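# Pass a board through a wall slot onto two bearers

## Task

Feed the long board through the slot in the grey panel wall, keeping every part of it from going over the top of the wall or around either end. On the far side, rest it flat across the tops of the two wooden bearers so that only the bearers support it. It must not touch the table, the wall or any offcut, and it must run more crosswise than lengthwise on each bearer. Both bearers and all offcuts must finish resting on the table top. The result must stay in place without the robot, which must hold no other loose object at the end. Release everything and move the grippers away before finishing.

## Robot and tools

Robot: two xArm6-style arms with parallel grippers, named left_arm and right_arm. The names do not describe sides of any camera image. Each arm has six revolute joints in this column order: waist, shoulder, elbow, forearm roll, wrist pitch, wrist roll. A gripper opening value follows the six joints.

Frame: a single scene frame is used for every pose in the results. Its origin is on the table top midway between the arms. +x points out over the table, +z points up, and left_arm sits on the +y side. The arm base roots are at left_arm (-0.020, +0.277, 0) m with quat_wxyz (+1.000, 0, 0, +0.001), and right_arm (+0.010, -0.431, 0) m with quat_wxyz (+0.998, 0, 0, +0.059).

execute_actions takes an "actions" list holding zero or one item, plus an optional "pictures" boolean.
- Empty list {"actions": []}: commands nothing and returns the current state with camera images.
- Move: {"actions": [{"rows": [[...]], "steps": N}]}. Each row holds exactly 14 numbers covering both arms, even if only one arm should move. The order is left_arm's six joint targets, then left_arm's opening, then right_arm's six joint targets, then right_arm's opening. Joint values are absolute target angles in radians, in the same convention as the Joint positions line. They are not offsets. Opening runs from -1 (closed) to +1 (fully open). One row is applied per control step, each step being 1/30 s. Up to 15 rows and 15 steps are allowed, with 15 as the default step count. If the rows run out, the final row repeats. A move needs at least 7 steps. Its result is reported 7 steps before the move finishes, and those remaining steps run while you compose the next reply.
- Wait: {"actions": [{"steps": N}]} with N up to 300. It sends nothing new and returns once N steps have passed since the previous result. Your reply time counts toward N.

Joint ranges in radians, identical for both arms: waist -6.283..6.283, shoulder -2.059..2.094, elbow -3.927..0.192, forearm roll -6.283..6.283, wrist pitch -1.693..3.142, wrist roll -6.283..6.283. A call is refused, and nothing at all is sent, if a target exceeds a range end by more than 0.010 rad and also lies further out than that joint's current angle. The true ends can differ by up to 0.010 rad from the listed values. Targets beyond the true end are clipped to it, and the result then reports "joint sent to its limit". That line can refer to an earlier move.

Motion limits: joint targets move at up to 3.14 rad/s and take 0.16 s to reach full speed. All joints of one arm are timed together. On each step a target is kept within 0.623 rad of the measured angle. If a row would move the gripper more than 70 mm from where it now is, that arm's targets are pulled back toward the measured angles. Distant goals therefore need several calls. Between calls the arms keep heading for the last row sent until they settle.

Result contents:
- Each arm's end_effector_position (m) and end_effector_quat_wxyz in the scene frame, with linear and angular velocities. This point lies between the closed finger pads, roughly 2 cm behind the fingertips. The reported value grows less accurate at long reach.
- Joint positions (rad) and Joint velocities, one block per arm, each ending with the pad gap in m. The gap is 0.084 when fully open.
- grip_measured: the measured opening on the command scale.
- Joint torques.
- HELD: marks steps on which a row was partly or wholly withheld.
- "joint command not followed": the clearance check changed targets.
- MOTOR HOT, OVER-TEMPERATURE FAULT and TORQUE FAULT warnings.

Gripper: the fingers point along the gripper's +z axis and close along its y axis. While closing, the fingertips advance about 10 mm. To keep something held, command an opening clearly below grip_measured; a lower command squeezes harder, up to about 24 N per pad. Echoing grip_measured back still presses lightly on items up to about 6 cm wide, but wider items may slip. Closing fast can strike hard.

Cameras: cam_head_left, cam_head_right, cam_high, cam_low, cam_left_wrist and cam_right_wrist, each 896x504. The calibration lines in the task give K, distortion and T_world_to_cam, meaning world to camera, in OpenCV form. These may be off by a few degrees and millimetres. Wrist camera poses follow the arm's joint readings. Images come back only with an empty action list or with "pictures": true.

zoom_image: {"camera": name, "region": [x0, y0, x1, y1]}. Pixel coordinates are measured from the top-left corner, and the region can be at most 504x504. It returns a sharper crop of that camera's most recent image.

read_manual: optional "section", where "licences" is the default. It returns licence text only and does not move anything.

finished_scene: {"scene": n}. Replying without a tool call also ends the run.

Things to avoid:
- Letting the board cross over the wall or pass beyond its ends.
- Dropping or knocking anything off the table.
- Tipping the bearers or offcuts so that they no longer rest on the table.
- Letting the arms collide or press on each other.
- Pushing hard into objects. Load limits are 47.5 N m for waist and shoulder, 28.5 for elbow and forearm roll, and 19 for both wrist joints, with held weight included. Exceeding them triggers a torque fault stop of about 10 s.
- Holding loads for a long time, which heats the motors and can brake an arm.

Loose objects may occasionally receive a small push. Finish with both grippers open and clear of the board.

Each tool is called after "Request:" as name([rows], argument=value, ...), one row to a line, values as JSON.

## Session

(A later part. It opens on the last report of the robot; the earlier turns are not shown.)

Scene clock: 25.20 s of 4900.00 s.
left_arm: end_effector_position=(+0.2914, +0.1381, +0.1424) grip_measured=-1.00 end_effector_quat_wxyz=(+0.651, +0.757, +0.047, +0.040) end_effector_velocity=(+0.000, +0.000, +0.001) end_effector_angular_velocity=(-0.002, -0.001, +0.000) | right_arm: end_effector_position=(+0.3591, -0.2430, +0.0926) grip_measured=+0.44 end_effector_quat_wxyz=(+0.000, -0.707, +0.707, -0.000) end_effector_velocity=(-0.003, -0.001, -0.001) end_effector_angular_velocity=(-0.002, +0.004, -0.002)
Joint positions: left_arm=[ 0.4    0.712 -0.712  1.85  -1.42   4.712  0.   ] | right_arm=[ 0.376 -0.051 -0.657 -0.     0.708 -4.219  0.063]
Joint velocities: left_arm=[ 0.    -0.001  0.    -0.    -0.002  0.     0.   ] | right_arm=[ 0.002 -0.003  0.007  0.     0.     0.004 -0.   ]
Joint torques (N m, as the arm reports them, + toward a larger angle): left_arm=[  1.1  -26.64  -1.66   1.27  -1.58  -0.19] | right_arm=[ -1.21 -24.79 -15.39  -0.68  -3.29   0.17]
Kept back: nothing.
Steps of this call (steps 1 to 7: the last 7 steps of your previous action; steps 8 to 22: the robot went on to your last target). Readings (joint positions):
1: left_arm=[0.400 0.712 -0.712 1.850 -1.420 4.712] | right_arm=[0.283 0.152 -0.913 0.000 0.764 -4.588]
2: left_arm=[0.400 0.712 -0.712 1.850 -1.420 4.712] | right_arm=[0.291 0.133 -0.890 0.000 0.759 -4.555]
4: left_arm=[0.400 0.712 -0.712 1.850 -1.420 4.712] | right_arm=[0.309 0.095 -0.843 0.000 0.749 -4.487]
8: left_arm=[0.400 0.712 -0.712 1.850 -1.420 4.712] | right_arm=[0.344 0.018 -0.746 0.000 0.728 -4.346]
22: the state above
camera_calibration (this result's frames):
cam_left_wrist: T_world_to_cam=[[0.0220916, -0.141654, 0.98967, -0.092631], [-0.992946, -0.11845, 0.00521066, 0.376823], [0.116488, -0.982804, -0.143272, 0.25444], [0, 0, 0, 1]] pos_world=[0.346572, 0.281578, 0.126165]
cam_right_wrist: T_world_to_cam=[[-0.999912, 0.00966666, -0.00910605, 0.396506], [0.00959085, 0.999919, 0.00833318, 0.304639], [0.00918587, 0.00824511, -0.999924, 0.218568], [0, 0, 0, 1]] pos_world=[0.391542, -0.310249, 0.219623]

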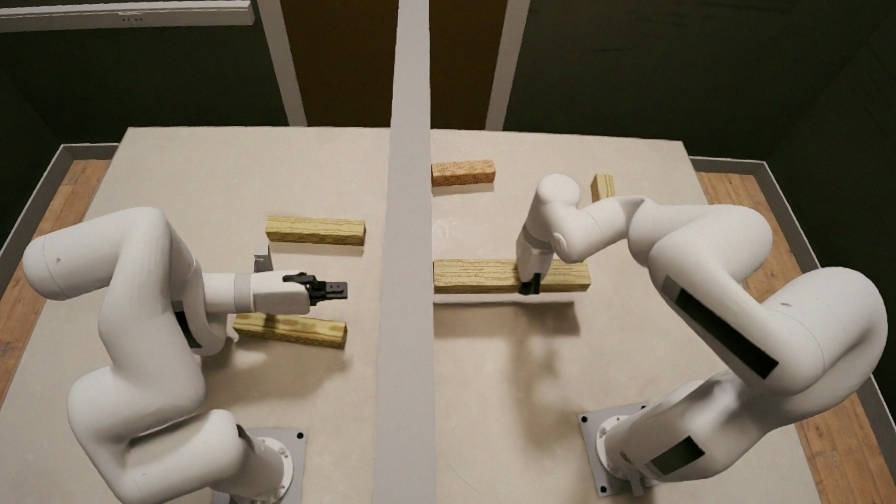

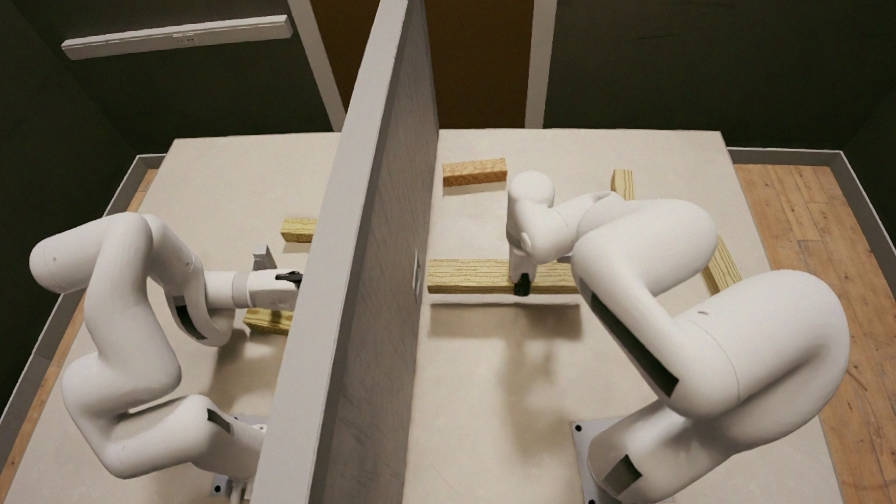

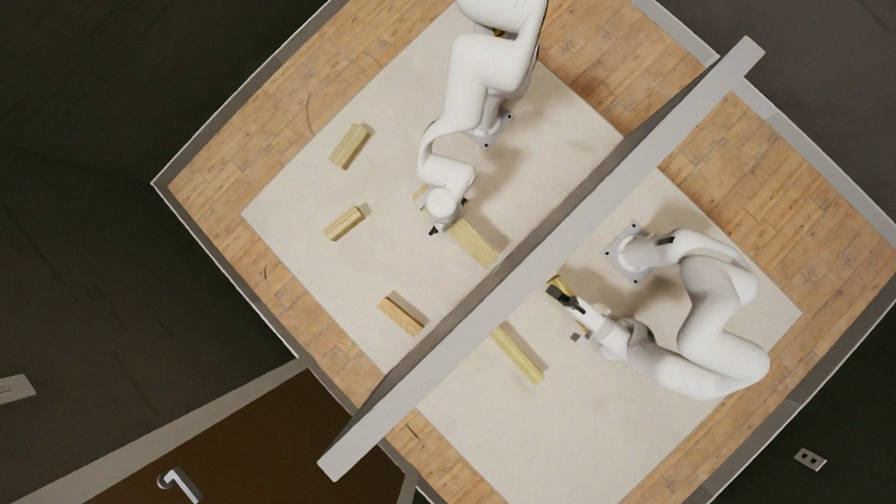

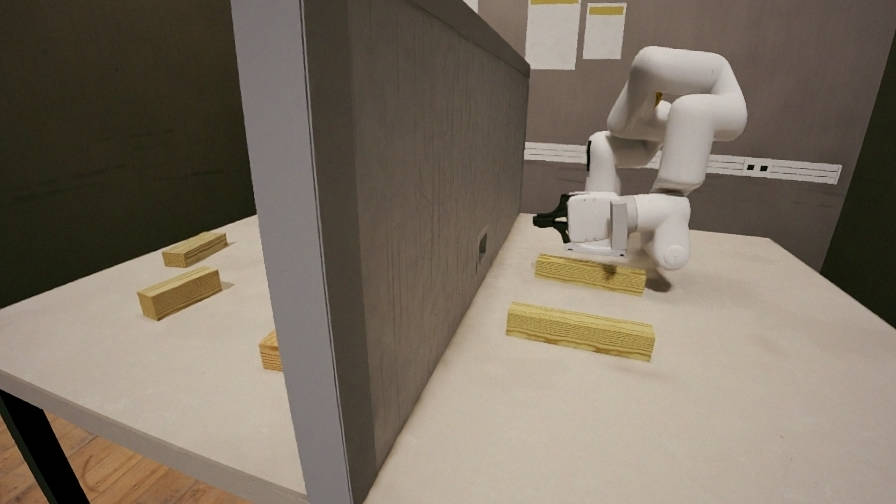

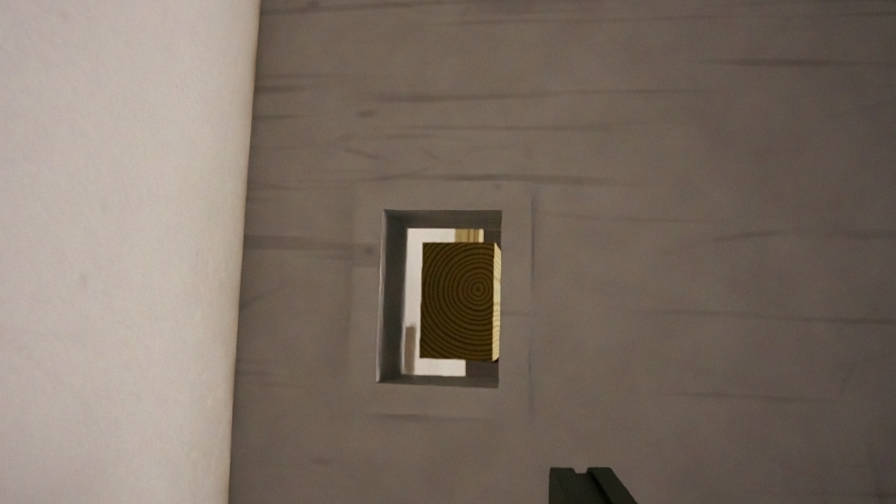

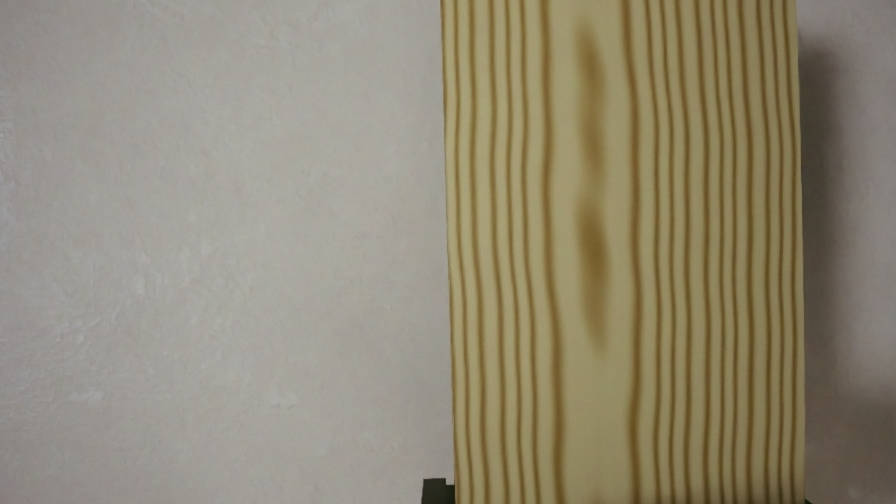

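Request:
execute_actions([
  {"rows": [[0.4,0.7117,-0.7117,1.85,-1.42,4.712,-1,0.3785,-0.0615,-0.652,0,0.7135,-4.2159,-1],[0.4,0.7117,-0.7117,1.85,-1.42,4.712,-1,0.3785,-0.0615,-0.652,0,0.7135,-4.2159,-1],[0.4,0.7117,-0.7117,1.85,-1.42,4.712,-1,0.3785,-0.0615,-0.652,0,0.7135,-4.2159,-1],[0.4,0.7117,-0.7117,1.85,-1.42,4.712,-1,0.3876,-0.0545,-0.6601,0,0.7146,-4.2068,-1],[0.4,0.7117,-0.7117,1.85,-1.42,4.712,-1,0.3967,-0.0476,-0.6682,0,0.7157,-4.1977,-1],[0.4,0.7117,-0.7117,1.85,-1.42,4.712,-1,0.4057,-0.0406,-0.6762,0,0.7169,-4.1887,-1],[0.4,0.7117,-0.7117,1.85,-1.42,4.712,-1,0.4148,-0.0337,-0.6843,0,0.718,-4.1796,-1],[0.4,0.7117,-0.7117,1.85,-1.42,4.712,-1,0.4239,-0.0267,-0.6924,0,0.7191,-4.1705,-1],[0.4,0.7117,-0.7117,1.85,-1.42,4.712,-1,0.433,-0.0197,-0.7005,0,0.7202,-4.1614,-1],[0.4,0.7117,-0.7117,1.85,-1.42,4.712,-1,0.4421,-0.0128,-0.7086,0,0.7213,-4.1523,-1],[0.4,0.7117,-0.7117,1.85,-1.42,4.712,-1,0.4511,-0.0058,-0.7166,0,0.7225,-4.1433,-1],[0.4,0.7117,-0.7117,1.85,-1.42,4.712,-1,0.4602,0.0011,-0.7247,0,0.7236,-4.1342,-1],[0.4,0.7117,-0.7117,1.85,-1.42,4.712,-1,0.4693,0.0081,-0.7328,0,0.7247,-4.1251,-1]], "steps": 15},
])

Request:
execute_actions([
  {"steps": 18},
], pictures=true)

Request:
zoom_image(camera="cam_left_wrist", region=[340, 190, 560, 410])

Scene clock: 27.60 s of 4900.00 s.
left_arm: end_effector_position=(+0.2914, +0.1381, +0.1424) grip_measured=-1.00 end_effector_quat_wxyz=(+0.651, +0.757, +0.047, +0.040) end_effector_velocity=(+0.000, -0.000, -0.000) end_effector_angular_velocity=(+0.001, -0.000, -0.000) | right_arm: end_effector_position=(+0.3574, -0.2361, +0.0945) grip_measured=+0.44 end_effector_quat_wxyz=(+0.000, -0.707, +0.707, -0.000) end_effector_velocity=(+0.002, +0.094, +0.003) end_effector_angular_velocity=(+0.001, -0.001, +0.006)
Joint positions: left_arm=[ 0.4    0.712 -0.712  1.85  -1.42   4.712  0.   ] | right_arm=[ 0.393 -0.049 -0.666 -0.     0.715 -4.201  0.063]
Joint velocities: left_arm=[-0.    -0.    -0.     0.     0.001  0.     0.   ] | right_arm=[ 0.203  0.141 -0.172  0.     0.03   0.197  0.   ]
Joint torques (N m, as the arm reports them, + toward a larger angle): left_arm=[  1.1  -26.75  -1.66   1.23  -1.65  -0.19] | right_arm=[ -1.32 -23.34 -15.64  -0.79  -3.35   0.56]
Steps of this call (steps 1 to 15: the robot went on to your last target; steps 16 to 64: nothing new was sent; steps 65 to 72: the first 8 steps of this action). Readings (joint positions):
65: left_arm=[0.400 0.712 -0.712 1.850 -1.420 4.712] | right_arm=[0.376 -0.051 -0.657 -0.000 0.708 -4.218]
66: left_arm=[0.400 0.712 -0.712 1.850 -1.420 4.712] | right_arm=[0.376 -0.052 -0.656 -0.000 0.709 -4.218]
68: left_arm=[0.400 0.712 -0.712 1.850 -1.420 4.712] | right_arm=[0.377 -0.057 -0.654 -0.000 0.711 -4.217]
72: the state above

Scene clock: 28.20 s of 4900.00 s.
left_arm: end_effector_position=(+0.2914, +0.1381, +0.1424) grip_measured=-1.00 end_effector_quat_wxyz=(+0.651, +0.757, +0.047, +0.040) end_effector_velocity=(-0.000, +0.000, -0.000) end_effector_angular_velocity=(-0.000, +0.001, +0.000) | right_arm: end_effector_position=(+0.3568, -0.2002, +0.0945) grip_measured=+0.44 end_effector_quat_wxyz=(-0.000, -0.707, +0.707, +0.000) end_effector_velocity=(+0.001, +0.001, +0.001) end_effector_angular_velocity=(+0.001, -0.002, +0.000)
Joint positions: left_arm=[ 0.4    0.712 -0.712  1.85  -1.42   4.712  0.   ] | right_arm=[ 0.469  0.008 -0.732 -0.     0.725 -4.125  0.063]
Joint velocities: left_arm=[ 0.     0.001  0.     0.     0.    -0.001  0.   ] | right_arm=[ 0.002  0.001 -0.004 -0.     0.     0.002  0.   ]
Joint torques (N m, as the arm reports them, + toward a larger angle): left_arm=[  1.2  -26.97  -1.84   1.3   -1.68  -0.16] | right_arm=[ -1.32 -26.78 -15.26  -0.72  -3.29   0.21]
Kept back: nothing.
Steps of this call (steps 1 to 7: the last 7 steps of your previous action; steps 8 to 18: the robot went on to your last target). Readings (joint positions):
1: left_arm=[0.400 0.712 -0.712 1.850 -1.420 4.712] | right_arm=[0.400 -0.044 -0.672 -0.000 0.716 -4.194]
2: left_arm=[0.400 0.712 -0.712 1.850 -1.420 4.712] | right_arm=[0.408 -0.038 -0.679 -0.000 0.717 -4.186]
4: left_arm=[0.400 0.712 -0.712 1.850 -1.420 4.712] | right_arm=[0.425 -0.026 -0.694 0.000 0.719 -4.169]
8: left_arm=[0.400 0.712 -0.712 1.850 -1.420 4.712] | right_arm=[0.457 -0.001 -0.722 0.000 0.723 -4.138]
18: the state above
camera_calibration (this result's frames):
cam_left_wrist: T_world_to_cam=[[0.0220913, -0.141654, 0.98967, -0.0926309], [-0.992946, -0.11845, 0.00521033, 0.376823], [0.116489, -0.982804, -0.143272, 0.25444], [0, 0, 0, 1]] pos_world=[0.346572, 0.281578, 0.126165]
cam_right_wrist: T_world_to_cam=[[-0.999911, 0.00998239, -0.00884118, 0.393817], [0.00991011, 0.999917, 0.00818193, 0.261777], [0.00892212, 0.00809359, -0.999927, 0.220237], [0, 0, 0, 1]] pos_world=[0.389222, -0.267469, 0.221561]

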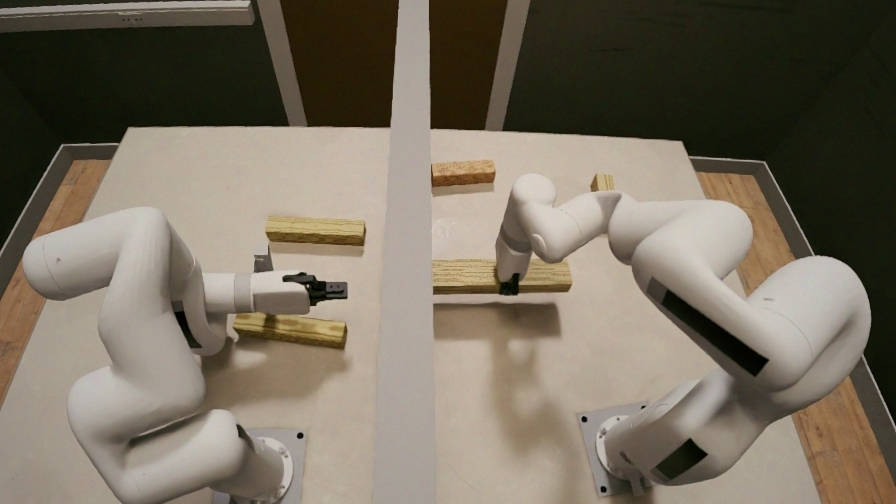

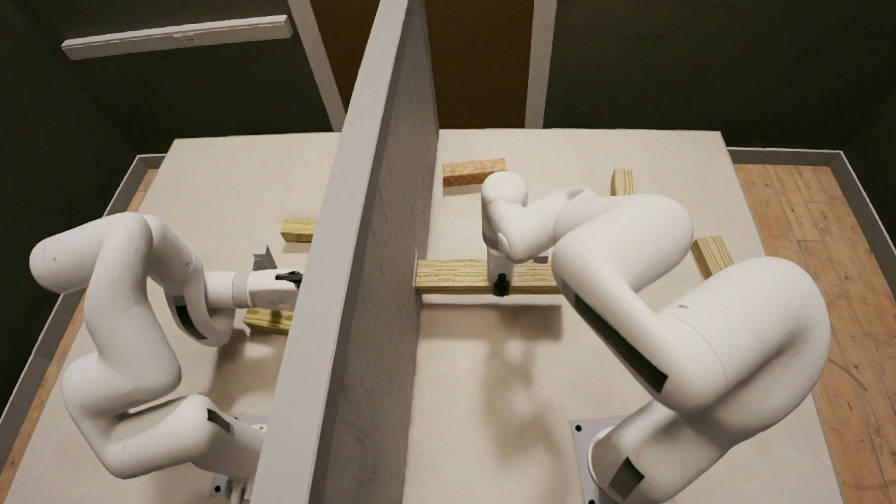

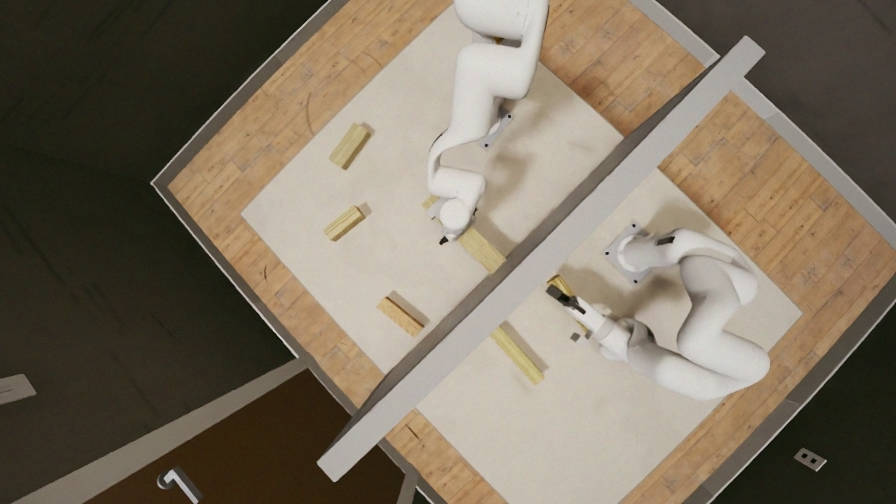

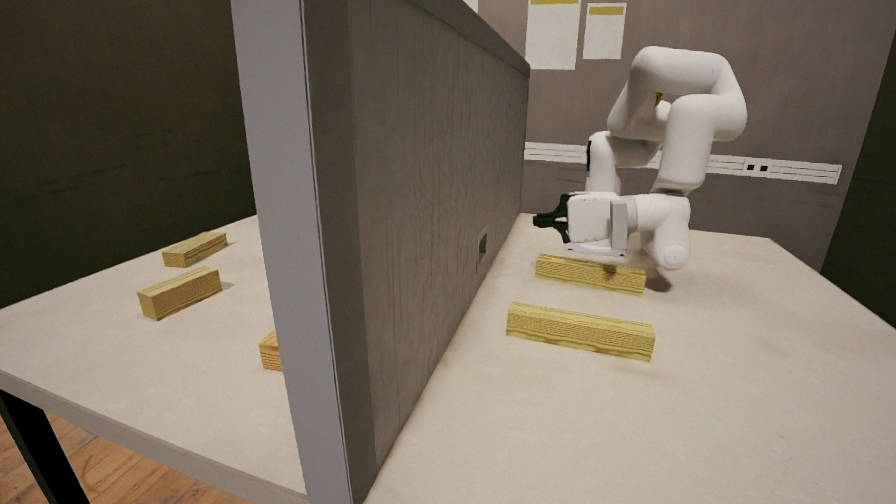

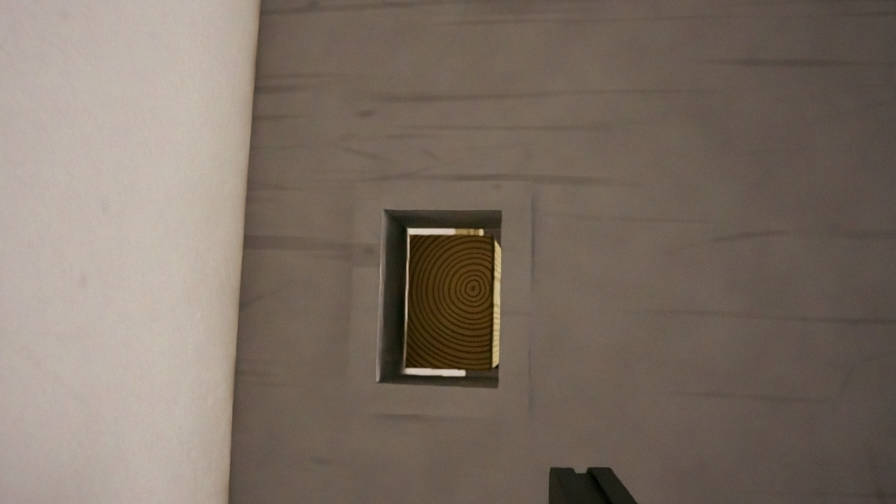

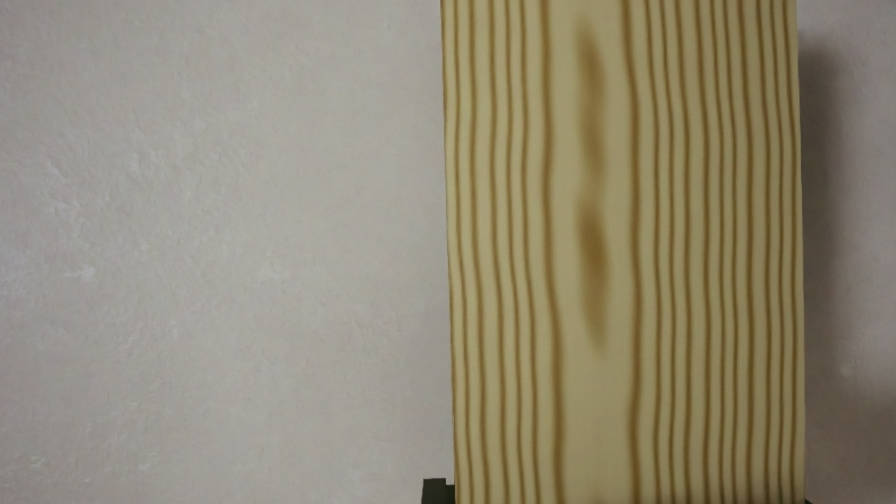

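Region (340, 190, 560, 410) of cam_left_wrist's 896x504 image, scaled by 2.291, with more detail than that image has.

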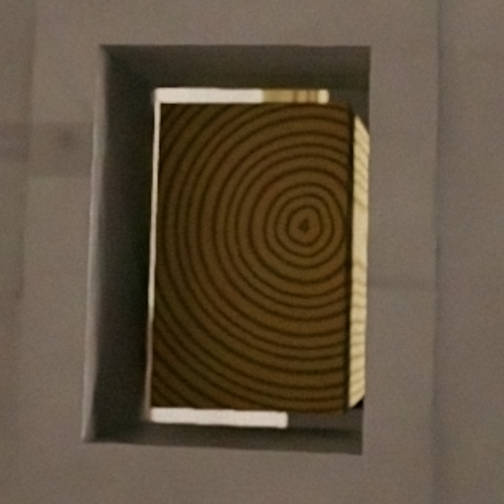

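Request:
execute_actions(actions=[])

Scene clock: 29.37 s of 4900.00 s.
left_arm: end_effector_position=(+0.2914, +0.1381, +0.1424) grip_measured=-1.00 end_effector_quat_wxyz=(+0.651, +0.757, +0.047, +0.040) end_effector_velocity=(-0.000, -0.000, -0.000) end_effector_angular_velocity=(-0.000, +0.001, +0.000) | right_arm: end_effector_position=(+0.3568, -0.2000, +0.0945) grip_measured=+0.44 end_effector_quat_wxyz=(-0.000, -0.707, +0.707, -0.000) end_effector_velocity=(-0.000, -0.000, -0.001) end_effector_angular_velocity=(-0.001, +0.001, +0.000)
Joint positions: left_arm=[ 0.4    0.712 -0.712  1.85  -1.42   4.712  0.   ] | right_arm=[ 0.469  0.008 -0.733  0.     0.725 -4.125  0.063]
Joint velocities: left_arm=[-0.     0.001 -0.    -0.    -0.    -0.001  0.   ] | right_arm=[-0.     0.001  0.001 -0.     0.    -0.    -0.   ]
Joint torques (N m, as the arm reports them, + toward a larger angle): left_arm=[  0.83 -26.76  -1.64   1.16  -1.67  -0.15] | right_arm=[ -1.53 -26.64 -15.38  -0.81  -3.32   0.29]
Kept back: nothing.
Steps of this call (steps 1 to 15: the robot went on to your last target; steps 16 to 35: nothing new was sent). Readings (joint positions):
1: left_arm=[0.400 0.712 -0.712 1.850 -1.420 4.712] | right_arm=[0.469 0.008 -0.733 -0.000 0.725 -4.125]
2: left_arm=[0.400 0.712 -0.712 1.850 -1.420 4.712] | right_arm=[0.469 0.008 -0.733 -0.000 0.725 -4.125]
4: left_arm=[0.400 0.712 -0.712 1.850 -1.420 4.712] | right_arm=[0.469 0.008 -0.733 -0.000 0.725 -4.125]
8: left_arm=[0.400 0.712 -0.712 1.850 -1.420 4.712] | right_arm=[0.469 0.008 -0.733 -0.000 0.725 -4.125]
35: the state above
All arms were judged still, so your last target was given up. Only a new action makes them travel on or press farther. Fingers that are still opening or closing keep moving.
camera_calibration (this result's frames):
cam_left_wrist: T_world_to_cam=[[0.0220914, -0.141654, 0.98967, -0.092631], [-0.992946, -0.11845, 0.00521041, 0.376823], [0.116489, -0.982804, -0.143272, 0.25444], [0, 0, 0, 1]] pos_world=[0.346572, 0.281578, 0.126165]
cam_right_wrist: T_world_to_cam=[[-0.999913, 0.00973305, -0.00893232, 0.393772], [0.00965942, 0.999919, 0.0082498, 0.26163], [0.00901189, 0.00816279, -0.999926, 0.220234], [0, 0, 0, 1]] pos_world=[0.389226, -0.267239, 0.221577]

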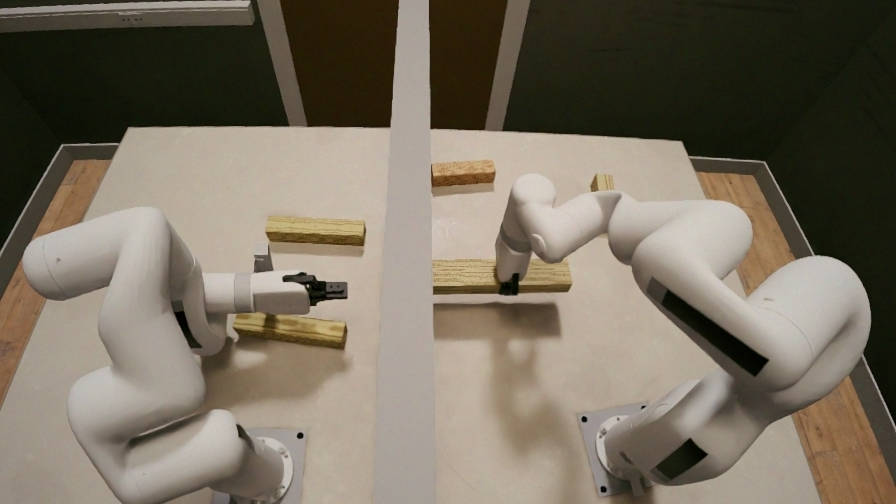

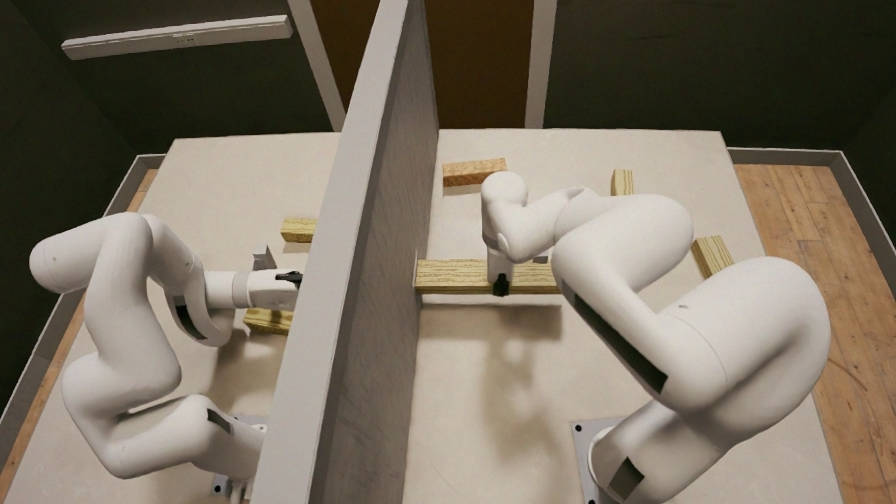

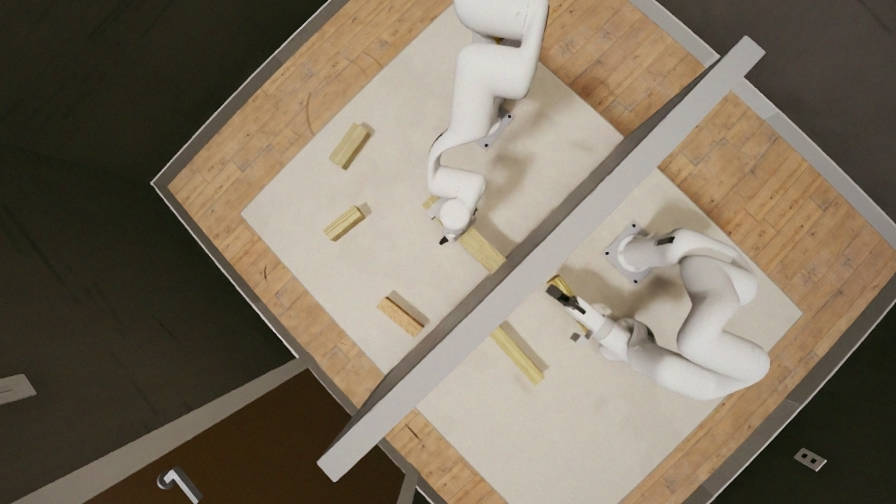

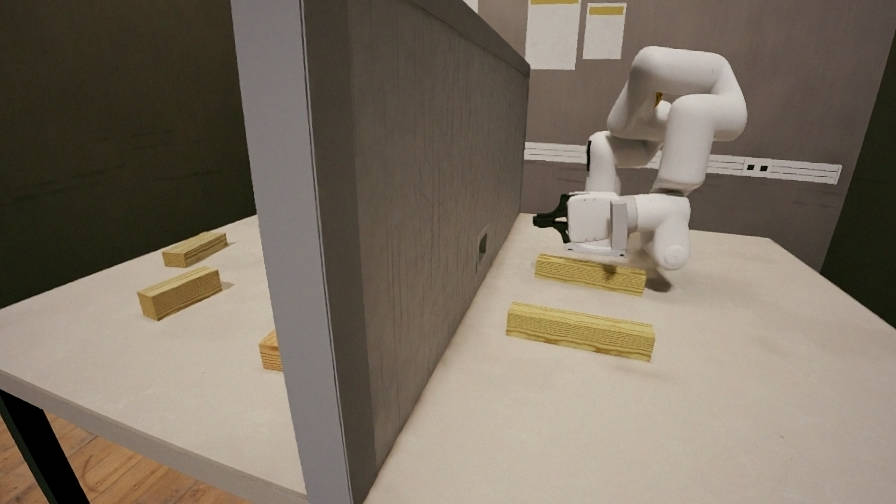

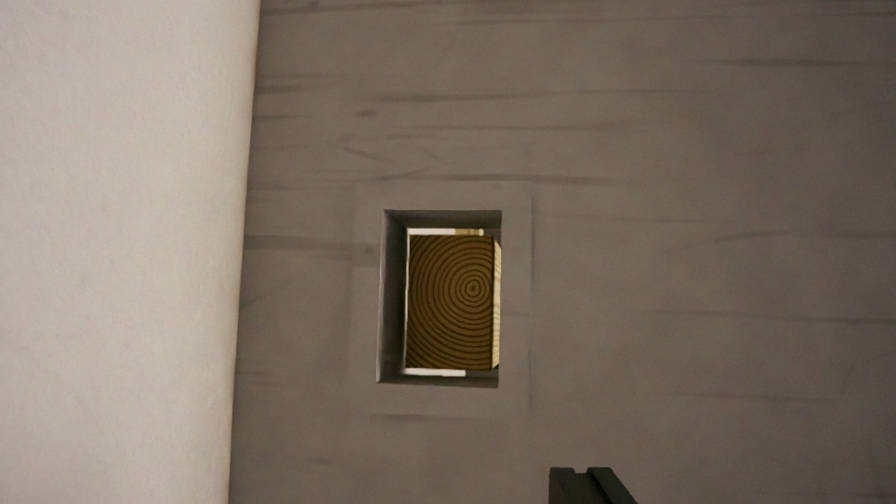

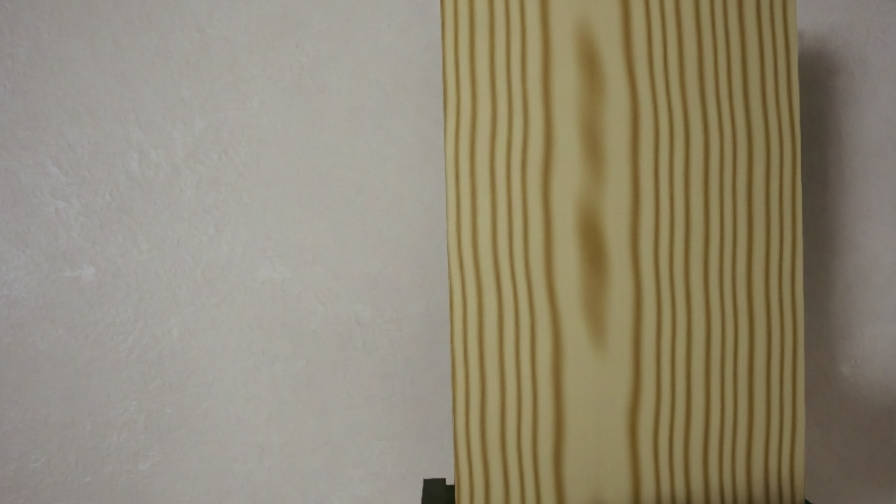

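Request:
execute_actions([
  {"rows":[[0.4,0.62,-0.7117,1.85,-1.42,4.712,-1,0.4804,0.019,-0.7464,0,0.7274,-4.1141,-1],[0.4,0.53,-0.7117,1.85,-1.42,4.712,-1,0.4914,0.0299,-0.76,0,0.7301,-4.103,-1],[0.4,0.44,-0.7117,1.85,-1.42,4.712,-1,0.5025,0.0408,-0.7736,0,0.7328,-4.092,-1],[0.4,0.35,-0.7117,1.85,-1.42,4.712,-1,0.5135,0.0517,-0.7872,0,0.7355,-4.0809,-1],[0.4,0.26,-0.7117,1.85,-1.42,4.712,-1,0.5246,0.0626,-0.8008,0,0.7382,-4.0699,-1],[0.4,0.17,-0.7117,1.85,-1.42,4.712,-1,0.5356,0.0735,-0.8144,0,0.7409,-4.0588,-1],[0.4,0.08,-0.7117,1.85,-1.42,4.712,-1,0.5467,0.0844,-0.828,0,0.7436,-4.0478,-1],[0.4,0.0,-0.7117,1.85,-1.42,4.712,-1,0.5577,0.0953,-0.8416,0,0.7463,-4.0367,-1],[0.4,-0.08,-0.7117,1.85,-1.42,4.712,-1,0.5688,0.1062,-0.8552,0,0.749,-4.0257,-1],[0.4,-0.15,-0.7117,1.85,-1.42,4.712,-1,0.5798,0.1171,-0.8688,0,0.7517,-4.0146,-1]],"steps":12},
])

Request:
execute_actions([
  {"rows":[[0.4,-0.15,-0.7117,1.7,-1.2,4.7,-1,0.5898,0.1302,-0.8866,0,0.7563,-4.0046,-1],[0.4,-0.15,-0.7117,1.55,-1.0,4.66,-1,0.5999,0.1434,-0.9043,0,0.761,-3.9945,-1],[0.4,-0.15,-0.7117,1.4,-0.8,4.62,-1,0.6099,0.1565,-0.9221,0,0.7656,-3.9845,-1],[0.4,-0.15,-0.7117,1.25,-0.6,4.58,-1,0.62,0.1697,-0.9399,0,0.7702,-3.9744,-1],[0.4,-0.15,-0.7117,1.1,-0.4,4.54,-1,0.63,0.1828,-0.9577,0,0.7749,-3.9644,-1],[0.4,-0.15,-0.7117,0.95,-0.2,4.5,-1,0.64,0.1959,-0.9754,0,0.7795,-3.9544,-1],[0.4,-0.15,-0.7117,0.8,0,4.46,-1,0.6501,0.2091,-0.9932,0,0.7841,-3.9443,-1],[0.4,-0.15,-0.7117,0.65,0.2,4.42,-1,0.6601,0.2222,-1.011,0,0.7887,-3.9343,-1],[0.4,-0.15,-0.7117,0.5,0.4,4.38,-1,0.6702,0.2354,-1.0287,0,0.7934,-3.9242,-1],[0.4,-0.15,-0.9,0,1.05,4.23,1,0.6802,0.2485,-1.0465,0,0.798,-3.9142,-1]],"steps":15},
])

Scene clock: 30.23 s of 4900.00 s.
left_arm: end_effector_position=(+0.3003, +0.1419, +0.1640) grip_measured=-1.00 end_effector_quat_wxyz=(+0.638, +0.766, +0.019, +0.072) end_effector_velocity=(+0.143, +0.061, +0.333) end_effector_angular_velocity=(+0.537, -1.294, +0.006) | right_arm: end_effector_position=(+0.3574, -0.1909, +0.0947) grip_measured=+0.44 end_effector_quat_wxyz=(-0.000, -0.707, +0.707, +0.000) end_effector_velocity=(+0.009, +0.129, +0.004) end_effector_angular_velocity=(+0.005, -0.007, +0.007)
Joint positions: left_arm=[ 0.4    0.619 -0.709  1.85  -1.419  4.712  0.   ] | right_arm=[ 0.487  0.025 -0.754 -0.     0.729 -4.107  0.063]
Joint velocities: left_arm=[ 0.002 -1.358 -0.046 -0.005 -0.011  0.     0.   ] | right_arm=[ 0.238  0.232 -0.294  0.     0.054  0.231  0.   ]
Joint torques (N m, as the arm reports them, + toward a larger angle): left_arm=[  1.39 -35.05  -3.77   1.02  -1.96  -0.15] | right_arm=[ -0.08 -26.36 -15.87  -0.62  -3.42   0.57]
Steps of this call (steps 1 to 21: nothing new was sent; steps 22 to 26: the first 5 steps of this action). Readings (joint positions):
22: left_arm=[0.400 0.712 -0.712 1.850 -1.420 4.712] | right_arm=[0.469 0.008 -0.733 -0.000 0.725 -4.125]
23: left_arm=[0.400 0.707 -0.711 1.850 -1.420 4.712] | right_arm=[0.471 0.009 -0.734 -0.000 0.725 -4.123]
25: left_arm=[0.400 0.661 -0.709 1.850 -1.419 4.712] | right_arm=[0.479 0.018 -0.745 -0.000 0.728 -4.114]
26: the state above

Scene clock: 30.73 s of 4900.00 s.
left_arm: end_effector_position=(+0.3870, +0.1668, +0.2964) grip_measured=-1.00 end_effector_quat_wxyz=(+0.472, +0.816, -0.041, +0.332) end_effector_velocity=(+0.406, +0.164, +0.084) end_effector_angular_velocity=(+0.154, -0.037, +1.883) | right_arm: end_effector_position=(+0.3582, -0.1147, +0.0951) grip_measured=+0.44 end_effector_quat_wxyz=(-0.000, -0.707, +0.707, -0.000) end_effector_velocity=(+0.005, +0.186, +0.004) end_effector_angular_velocity=(+0.007, -0.008, +0.003)
Joint positions: left_arm=[ 0.4    0.049 -0.712  1.664 -1.206  4.668  0.   ] | right_arm=[ 0.619  0.169 -0.939 -0.     0.77  -3.975  0.063]
Joint velocities: left_arm=[-0.    -0.424  0.017 -1.244  1.224 -0.458  0.   ] | right_arm=[ 0.286  0.367 -0.503  0.     0.125  0.282  0.   ]
Joint torques (N m, as the arm reports them, + toward a larger angle): left_arm=[  1.49 -22.16  -8.71  -0.02  -1.65  -0.22] | right_arm=[ -1.32 -31.34 -15.67  -0.71  -3.25   0.23]
Steps of this call (steps 1 to 7: the last 7 steps of your previous action; steps 8 to 15: the first 8 steps of this action). Readings (joint positions):
8: left_arm=[0.400 0.255 -0.713 1.850 -1.420 4.712] | right_arm=[0.565 0.102 -0.850 0.000 0.747 -4.031]
9: left_arm=[0.400 0.210 -0.713 1.848 -1.417 4.712] | right_arm=[0.571 0.109 -0.858 0.000 0.749 -4.024]
11: left_arm=[0.400 0.128 -0.713 1.822 -1.380 4.709] | right_arm=[0.584 0.125 -0.879 -0.000 0.755 -4.010]
15: the state above

Request:
execute_actions([
  {"steps":25},
])

Request:
execute_actions([
  {"rows":[[-0.4899,-0.1287,-0.8875,0,1.0162,4.2245,1,0.6802,0.2485,-1.0465,0,0.798,-3.9142,-1]],"steps":15},
])

Request:
execute_actions([
  {"steps":25},
], pictures=true)

Scene clock: 31.57 s of 4900.00 s.
left_arm: end_effector_position=(+0.5577, +0.4363, +0.3871) grip_measured=+1.00 end_effector_quat_wxyz=(+0.291, +0.573, +0.610, +0.463) end_effector_velocity=(-0.071, +0.405, -0.119) end_effector_angular_velocity=(-1.376, +0.598, +1.866) | right_arm: end_effector_position=(+0.3567, -0.0750, +0.0945) grip_measured=+0.44 end_effector_quat_wxyz=(-0.000, -0.707, +0.707, -0.000) end_effector_velocity=(+0.000, +0.001, +0.000) end_effector_angular_velocity=(+0.001, -0.001, +0.001)
Joint positions: left_arm=[ 0.4   -0.119 -0.865  0.673 -0.215  4.303  0.084] | right_arm=[ 0.68   0.248 -1.046 -0.     0.798 -3.914  0.063]
Joint velocities: left_arm=[ 0.001 -0.106 -0.123 -1.649  1.643 -0.25   0.   ] | right_arm=[ 0.001  0.    -0.001  0.    -0.    -0.     0.   ]
Joint torques (N m, as the arm reports them, + toward a larger angle): left_arm=[  1.29 -23.31 -11.87  -0.06  -1.46   0.11] | right_arm=[ -1.28 -34.27 -15.93  -0.67  -3.26   0.24]
Kept back: nothing.
Steps of this call (steps 1 to 7: the last 7 steps of your previous action; steps 8 to 25: the robot went on to your last target). Readings (joint positions):
1: left_arm=[0.400 0.036 -0.712 1.623 -1.166 4.652] | right_arm=[0.629 0.181 -0.956 -0.000 0.774 -3.966]
2: left_arm=[0.400 0.022 -0.712 1.583 -1.126 4.635] | right_arm=[0.638 0.194 -0.973 -0.000 0.779 -3.956]
4: left_arm=[0.400 0.001 -0.719 1.512 -1.055 4.593] | right_arm=[0.658 0.219 -1.007 0.000 0.787 -3.937]
8: left_arm=[0.400 -0.029 -0.760 1.386 -0.929 4.518] | right_arm=[0.677 0.244 -1.039 0.000 0.796 -3.919]
25: the state above

Scene clock: 31.83 s of 4900.00 s.
left_arm: end_effector_position=(+0.5609, +0.3927, +0.3427) grip_measured=+1.00 end_effector_quat_wxyz=(+0.275, +0.535, +0.715, +0.356) end_effector_velocity=(+0.012, -0.370, -0.170) end_effector_angular_velocity=(-0.551, +0.639, -0.165) | right_arm: end_effector_position=(+0.3567, -0.0750, +0.0945) grip_measured=+0.44 end_effector_quat_wxyz=(+0.000, -0.707, +0.707, -0.000) end_effector_velocity=(-0.000, +0.000, -0.000) end_effector_angular_velocity=(-0.000, +0.000, +0.002)
Joint positions: left_arm=[ 0.232 -0.126 -0.876  0.405  0.075  4.27   0.084] | right_arm=[ 0.68   0.248 -1.046 -0.     0.798 -3.914  0.063]
Joint velocities: left_arm=[-0.81  -0.003 -0.016 -0.607  0.838 -0.068 -0.   ] | right_arm=[ 0.001  0.     0.     0.     0.    -0.001  0.   ]
Joint torques (N m, as the arm reports them, + toward a larger angle): left_arm=[  2.09 -25.13 -12.75   0.96  -1.86  -0.23] | right_arm=[ -1.3  -34.22 -15.9   -0.78  -3.24   0.24]
Steps of this call (steps 1 to 8: the first 8 steps of this action). Readings (joint positions):
1: left_arm=[0.400 -0.123 -0.869 0.617 -0.160 4.295] | right_arm=[0.680 0.248 -1.046 -0.000 0.798 -3.914]
2: left_arm=[0.398 -0.125 -0.872 0.563 -0.107 4.288] | right_arm=[0.680 0.248 -1.046 -0.000 0.798 -3.914]
4: left_arm=[0.364 -0.127 -0.875 0.492 -0.036 4.280] | right_arm=[0.680 0.248 -1.046 -0.000 0.798 -3.914]
8: the state above

Scene clock: 32.67 s of 4900.00 s.
left_arm: end_effector_position=(+0.4215, +0.1194, +0.2074) grip_measured=+1.00 end_effector_quat_wxyz=(+0.075, +0.677, +0.730, +0.058) end_effector_velocity=(-0.323, -0.241, -0.112) end_effector_angular_velocity=(+0.079, +0.982, -0.371) | right_arm: end_effector_position=(+0.3567, -0.0750, +0.0945) grip_measured=+0.44 end_effector_quat_wxyz=(+0.000, -0.707, +0.707, -0.000) end_effector_velocity=(+0.000, -0.000, -0.000) end_effector_angular_velocity=(-0.000, +0.000, -0.002)
Joint positions: left_arm=[-0.365 -0.128 -0.885  0.068  0.831  4.232  0.084] | right_arm=[ 0.68   0.249 -1.047  0.     0.798 -3.914  0.063]
Joint velocities: left_arm=[-0.654 -0.003 -0.011 -0.356  0.964 -0.04  -0.   ] | right_arm=[-0.001  0.     0.    -0.     0.     0.001  0.   ]
Joint torques (N m, as the arm reports them, + toward a larger angle): left_arm=[  1.04 -24.24 -12.51   1.21  -1.35  -0.15] | right_arm=[ -1.25 -34.1  -15.92  -0.75  -3.25   0.25]
Kept back: nothing.
Steps of this call (steps 1 to 7: the last 7 steps of your previous action; steps 8 to 25: the robot went on to your last target). Readings (joint positions):
1: left_arm=[0.205 -0.126 -0.876 0.386 0.102 4.268] | right_arm=[0.680 0.248 -1.046 -0.000 0.798 -3.914]
2: left_arm=[0.178 -0.126 -0.877 0.368 0.129 4.266] | right_arm=[0.680 0.248 -1.046 -0.000 0.798 -3.914]
4: left_arm=[0.124 -0.126 -0.878 0.335 0.182 4.262] | right_arm=[0.680 0.248 -1.046 -0.000 0.798 -3.914]
8: left_arm=[0.021 -0.127 -0.879 0.278 0.288 4.256] | right_arm=[0.680 0.248 -1.046 -0.000 0.798 -3.914]
25: the state above
camera_calibration (this result's frames):
cam_left_wrist: T_world_to_cam=[[0.977764, 0.0816671, 0.193152, -0.42682], [0.0758602, -0.996421, 0.0372836, 0.151163], [0.195506, -0.021802, -0.98046, 0.255784], [0, 0, 0, 1]] pos_world=[0.355855, 0.191056, 0.327591]
cam_right_wrist: T_world_to_cam=[[-0.999913, 0.00973318, -0.00893352, 0.392478], [0.00965953, 0.999919, 0.00825086, 0.136626], [0.0090131, 0.00816385, -0.999926, 0.219187], [0, 0, 0, 1]] pos_world=[0.389149, -0.142224, 0.221549]

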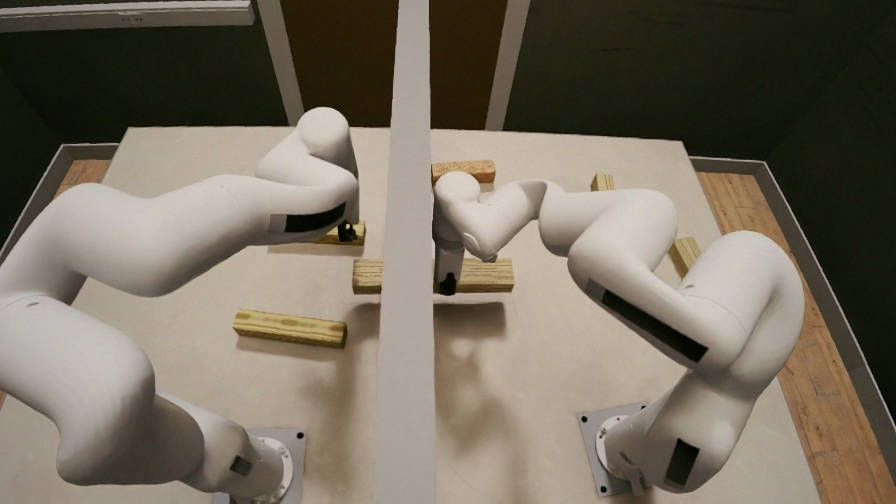

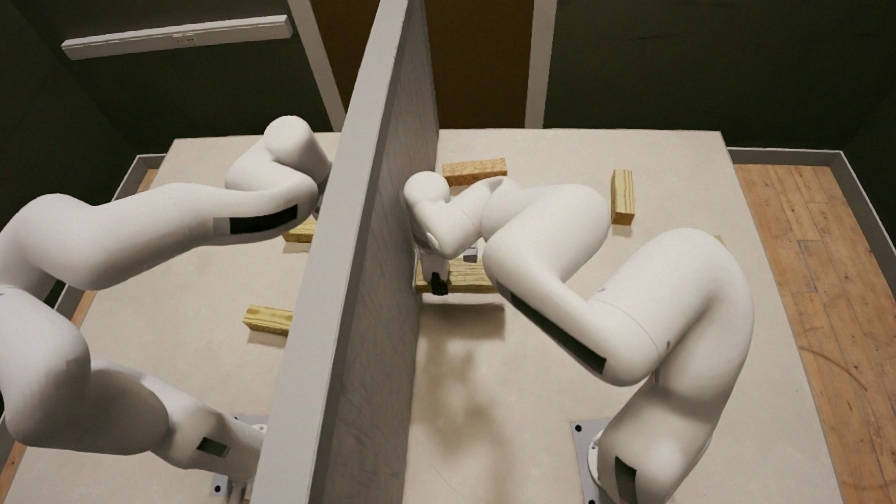

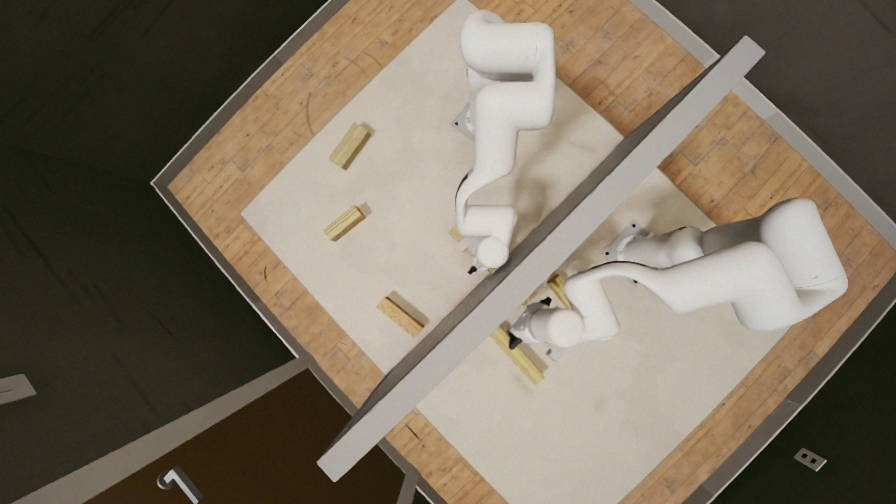

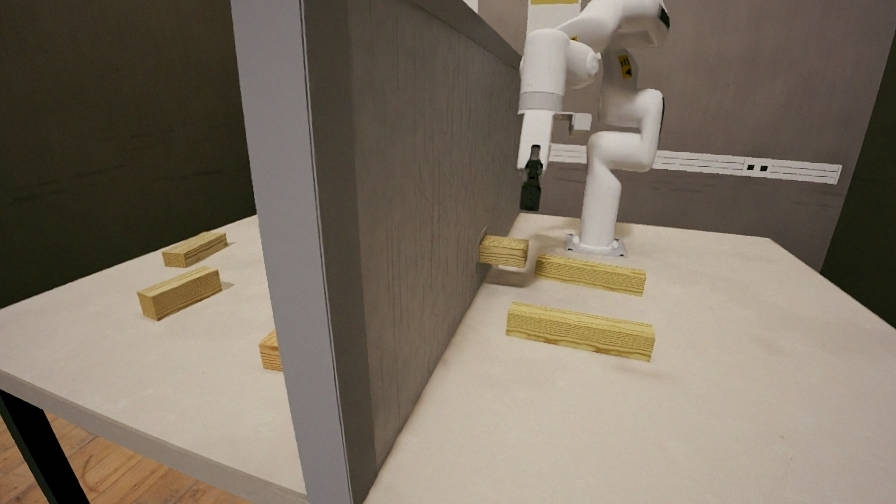

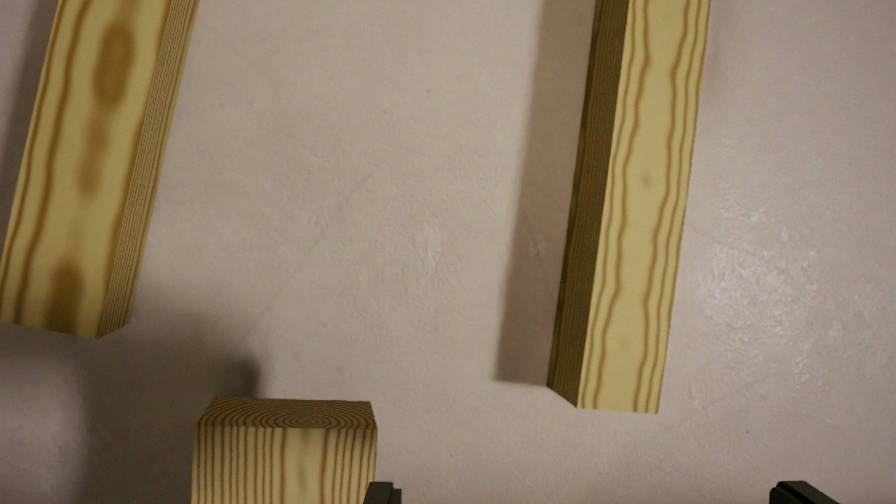

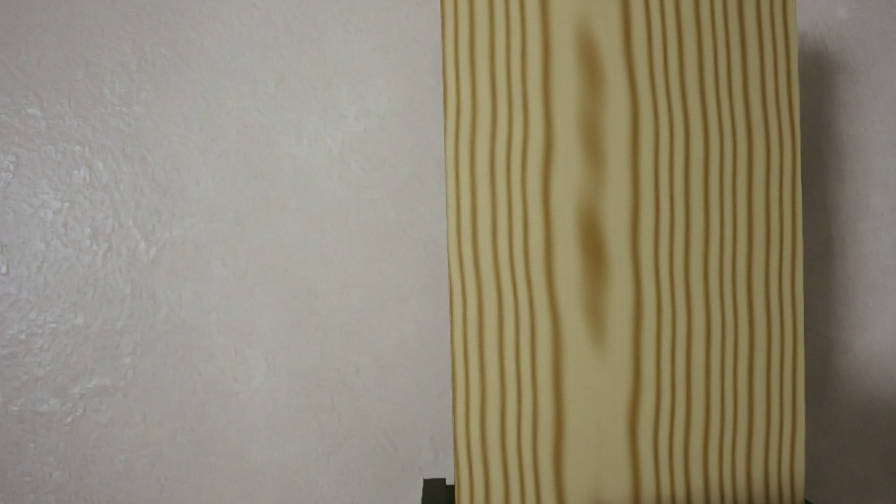

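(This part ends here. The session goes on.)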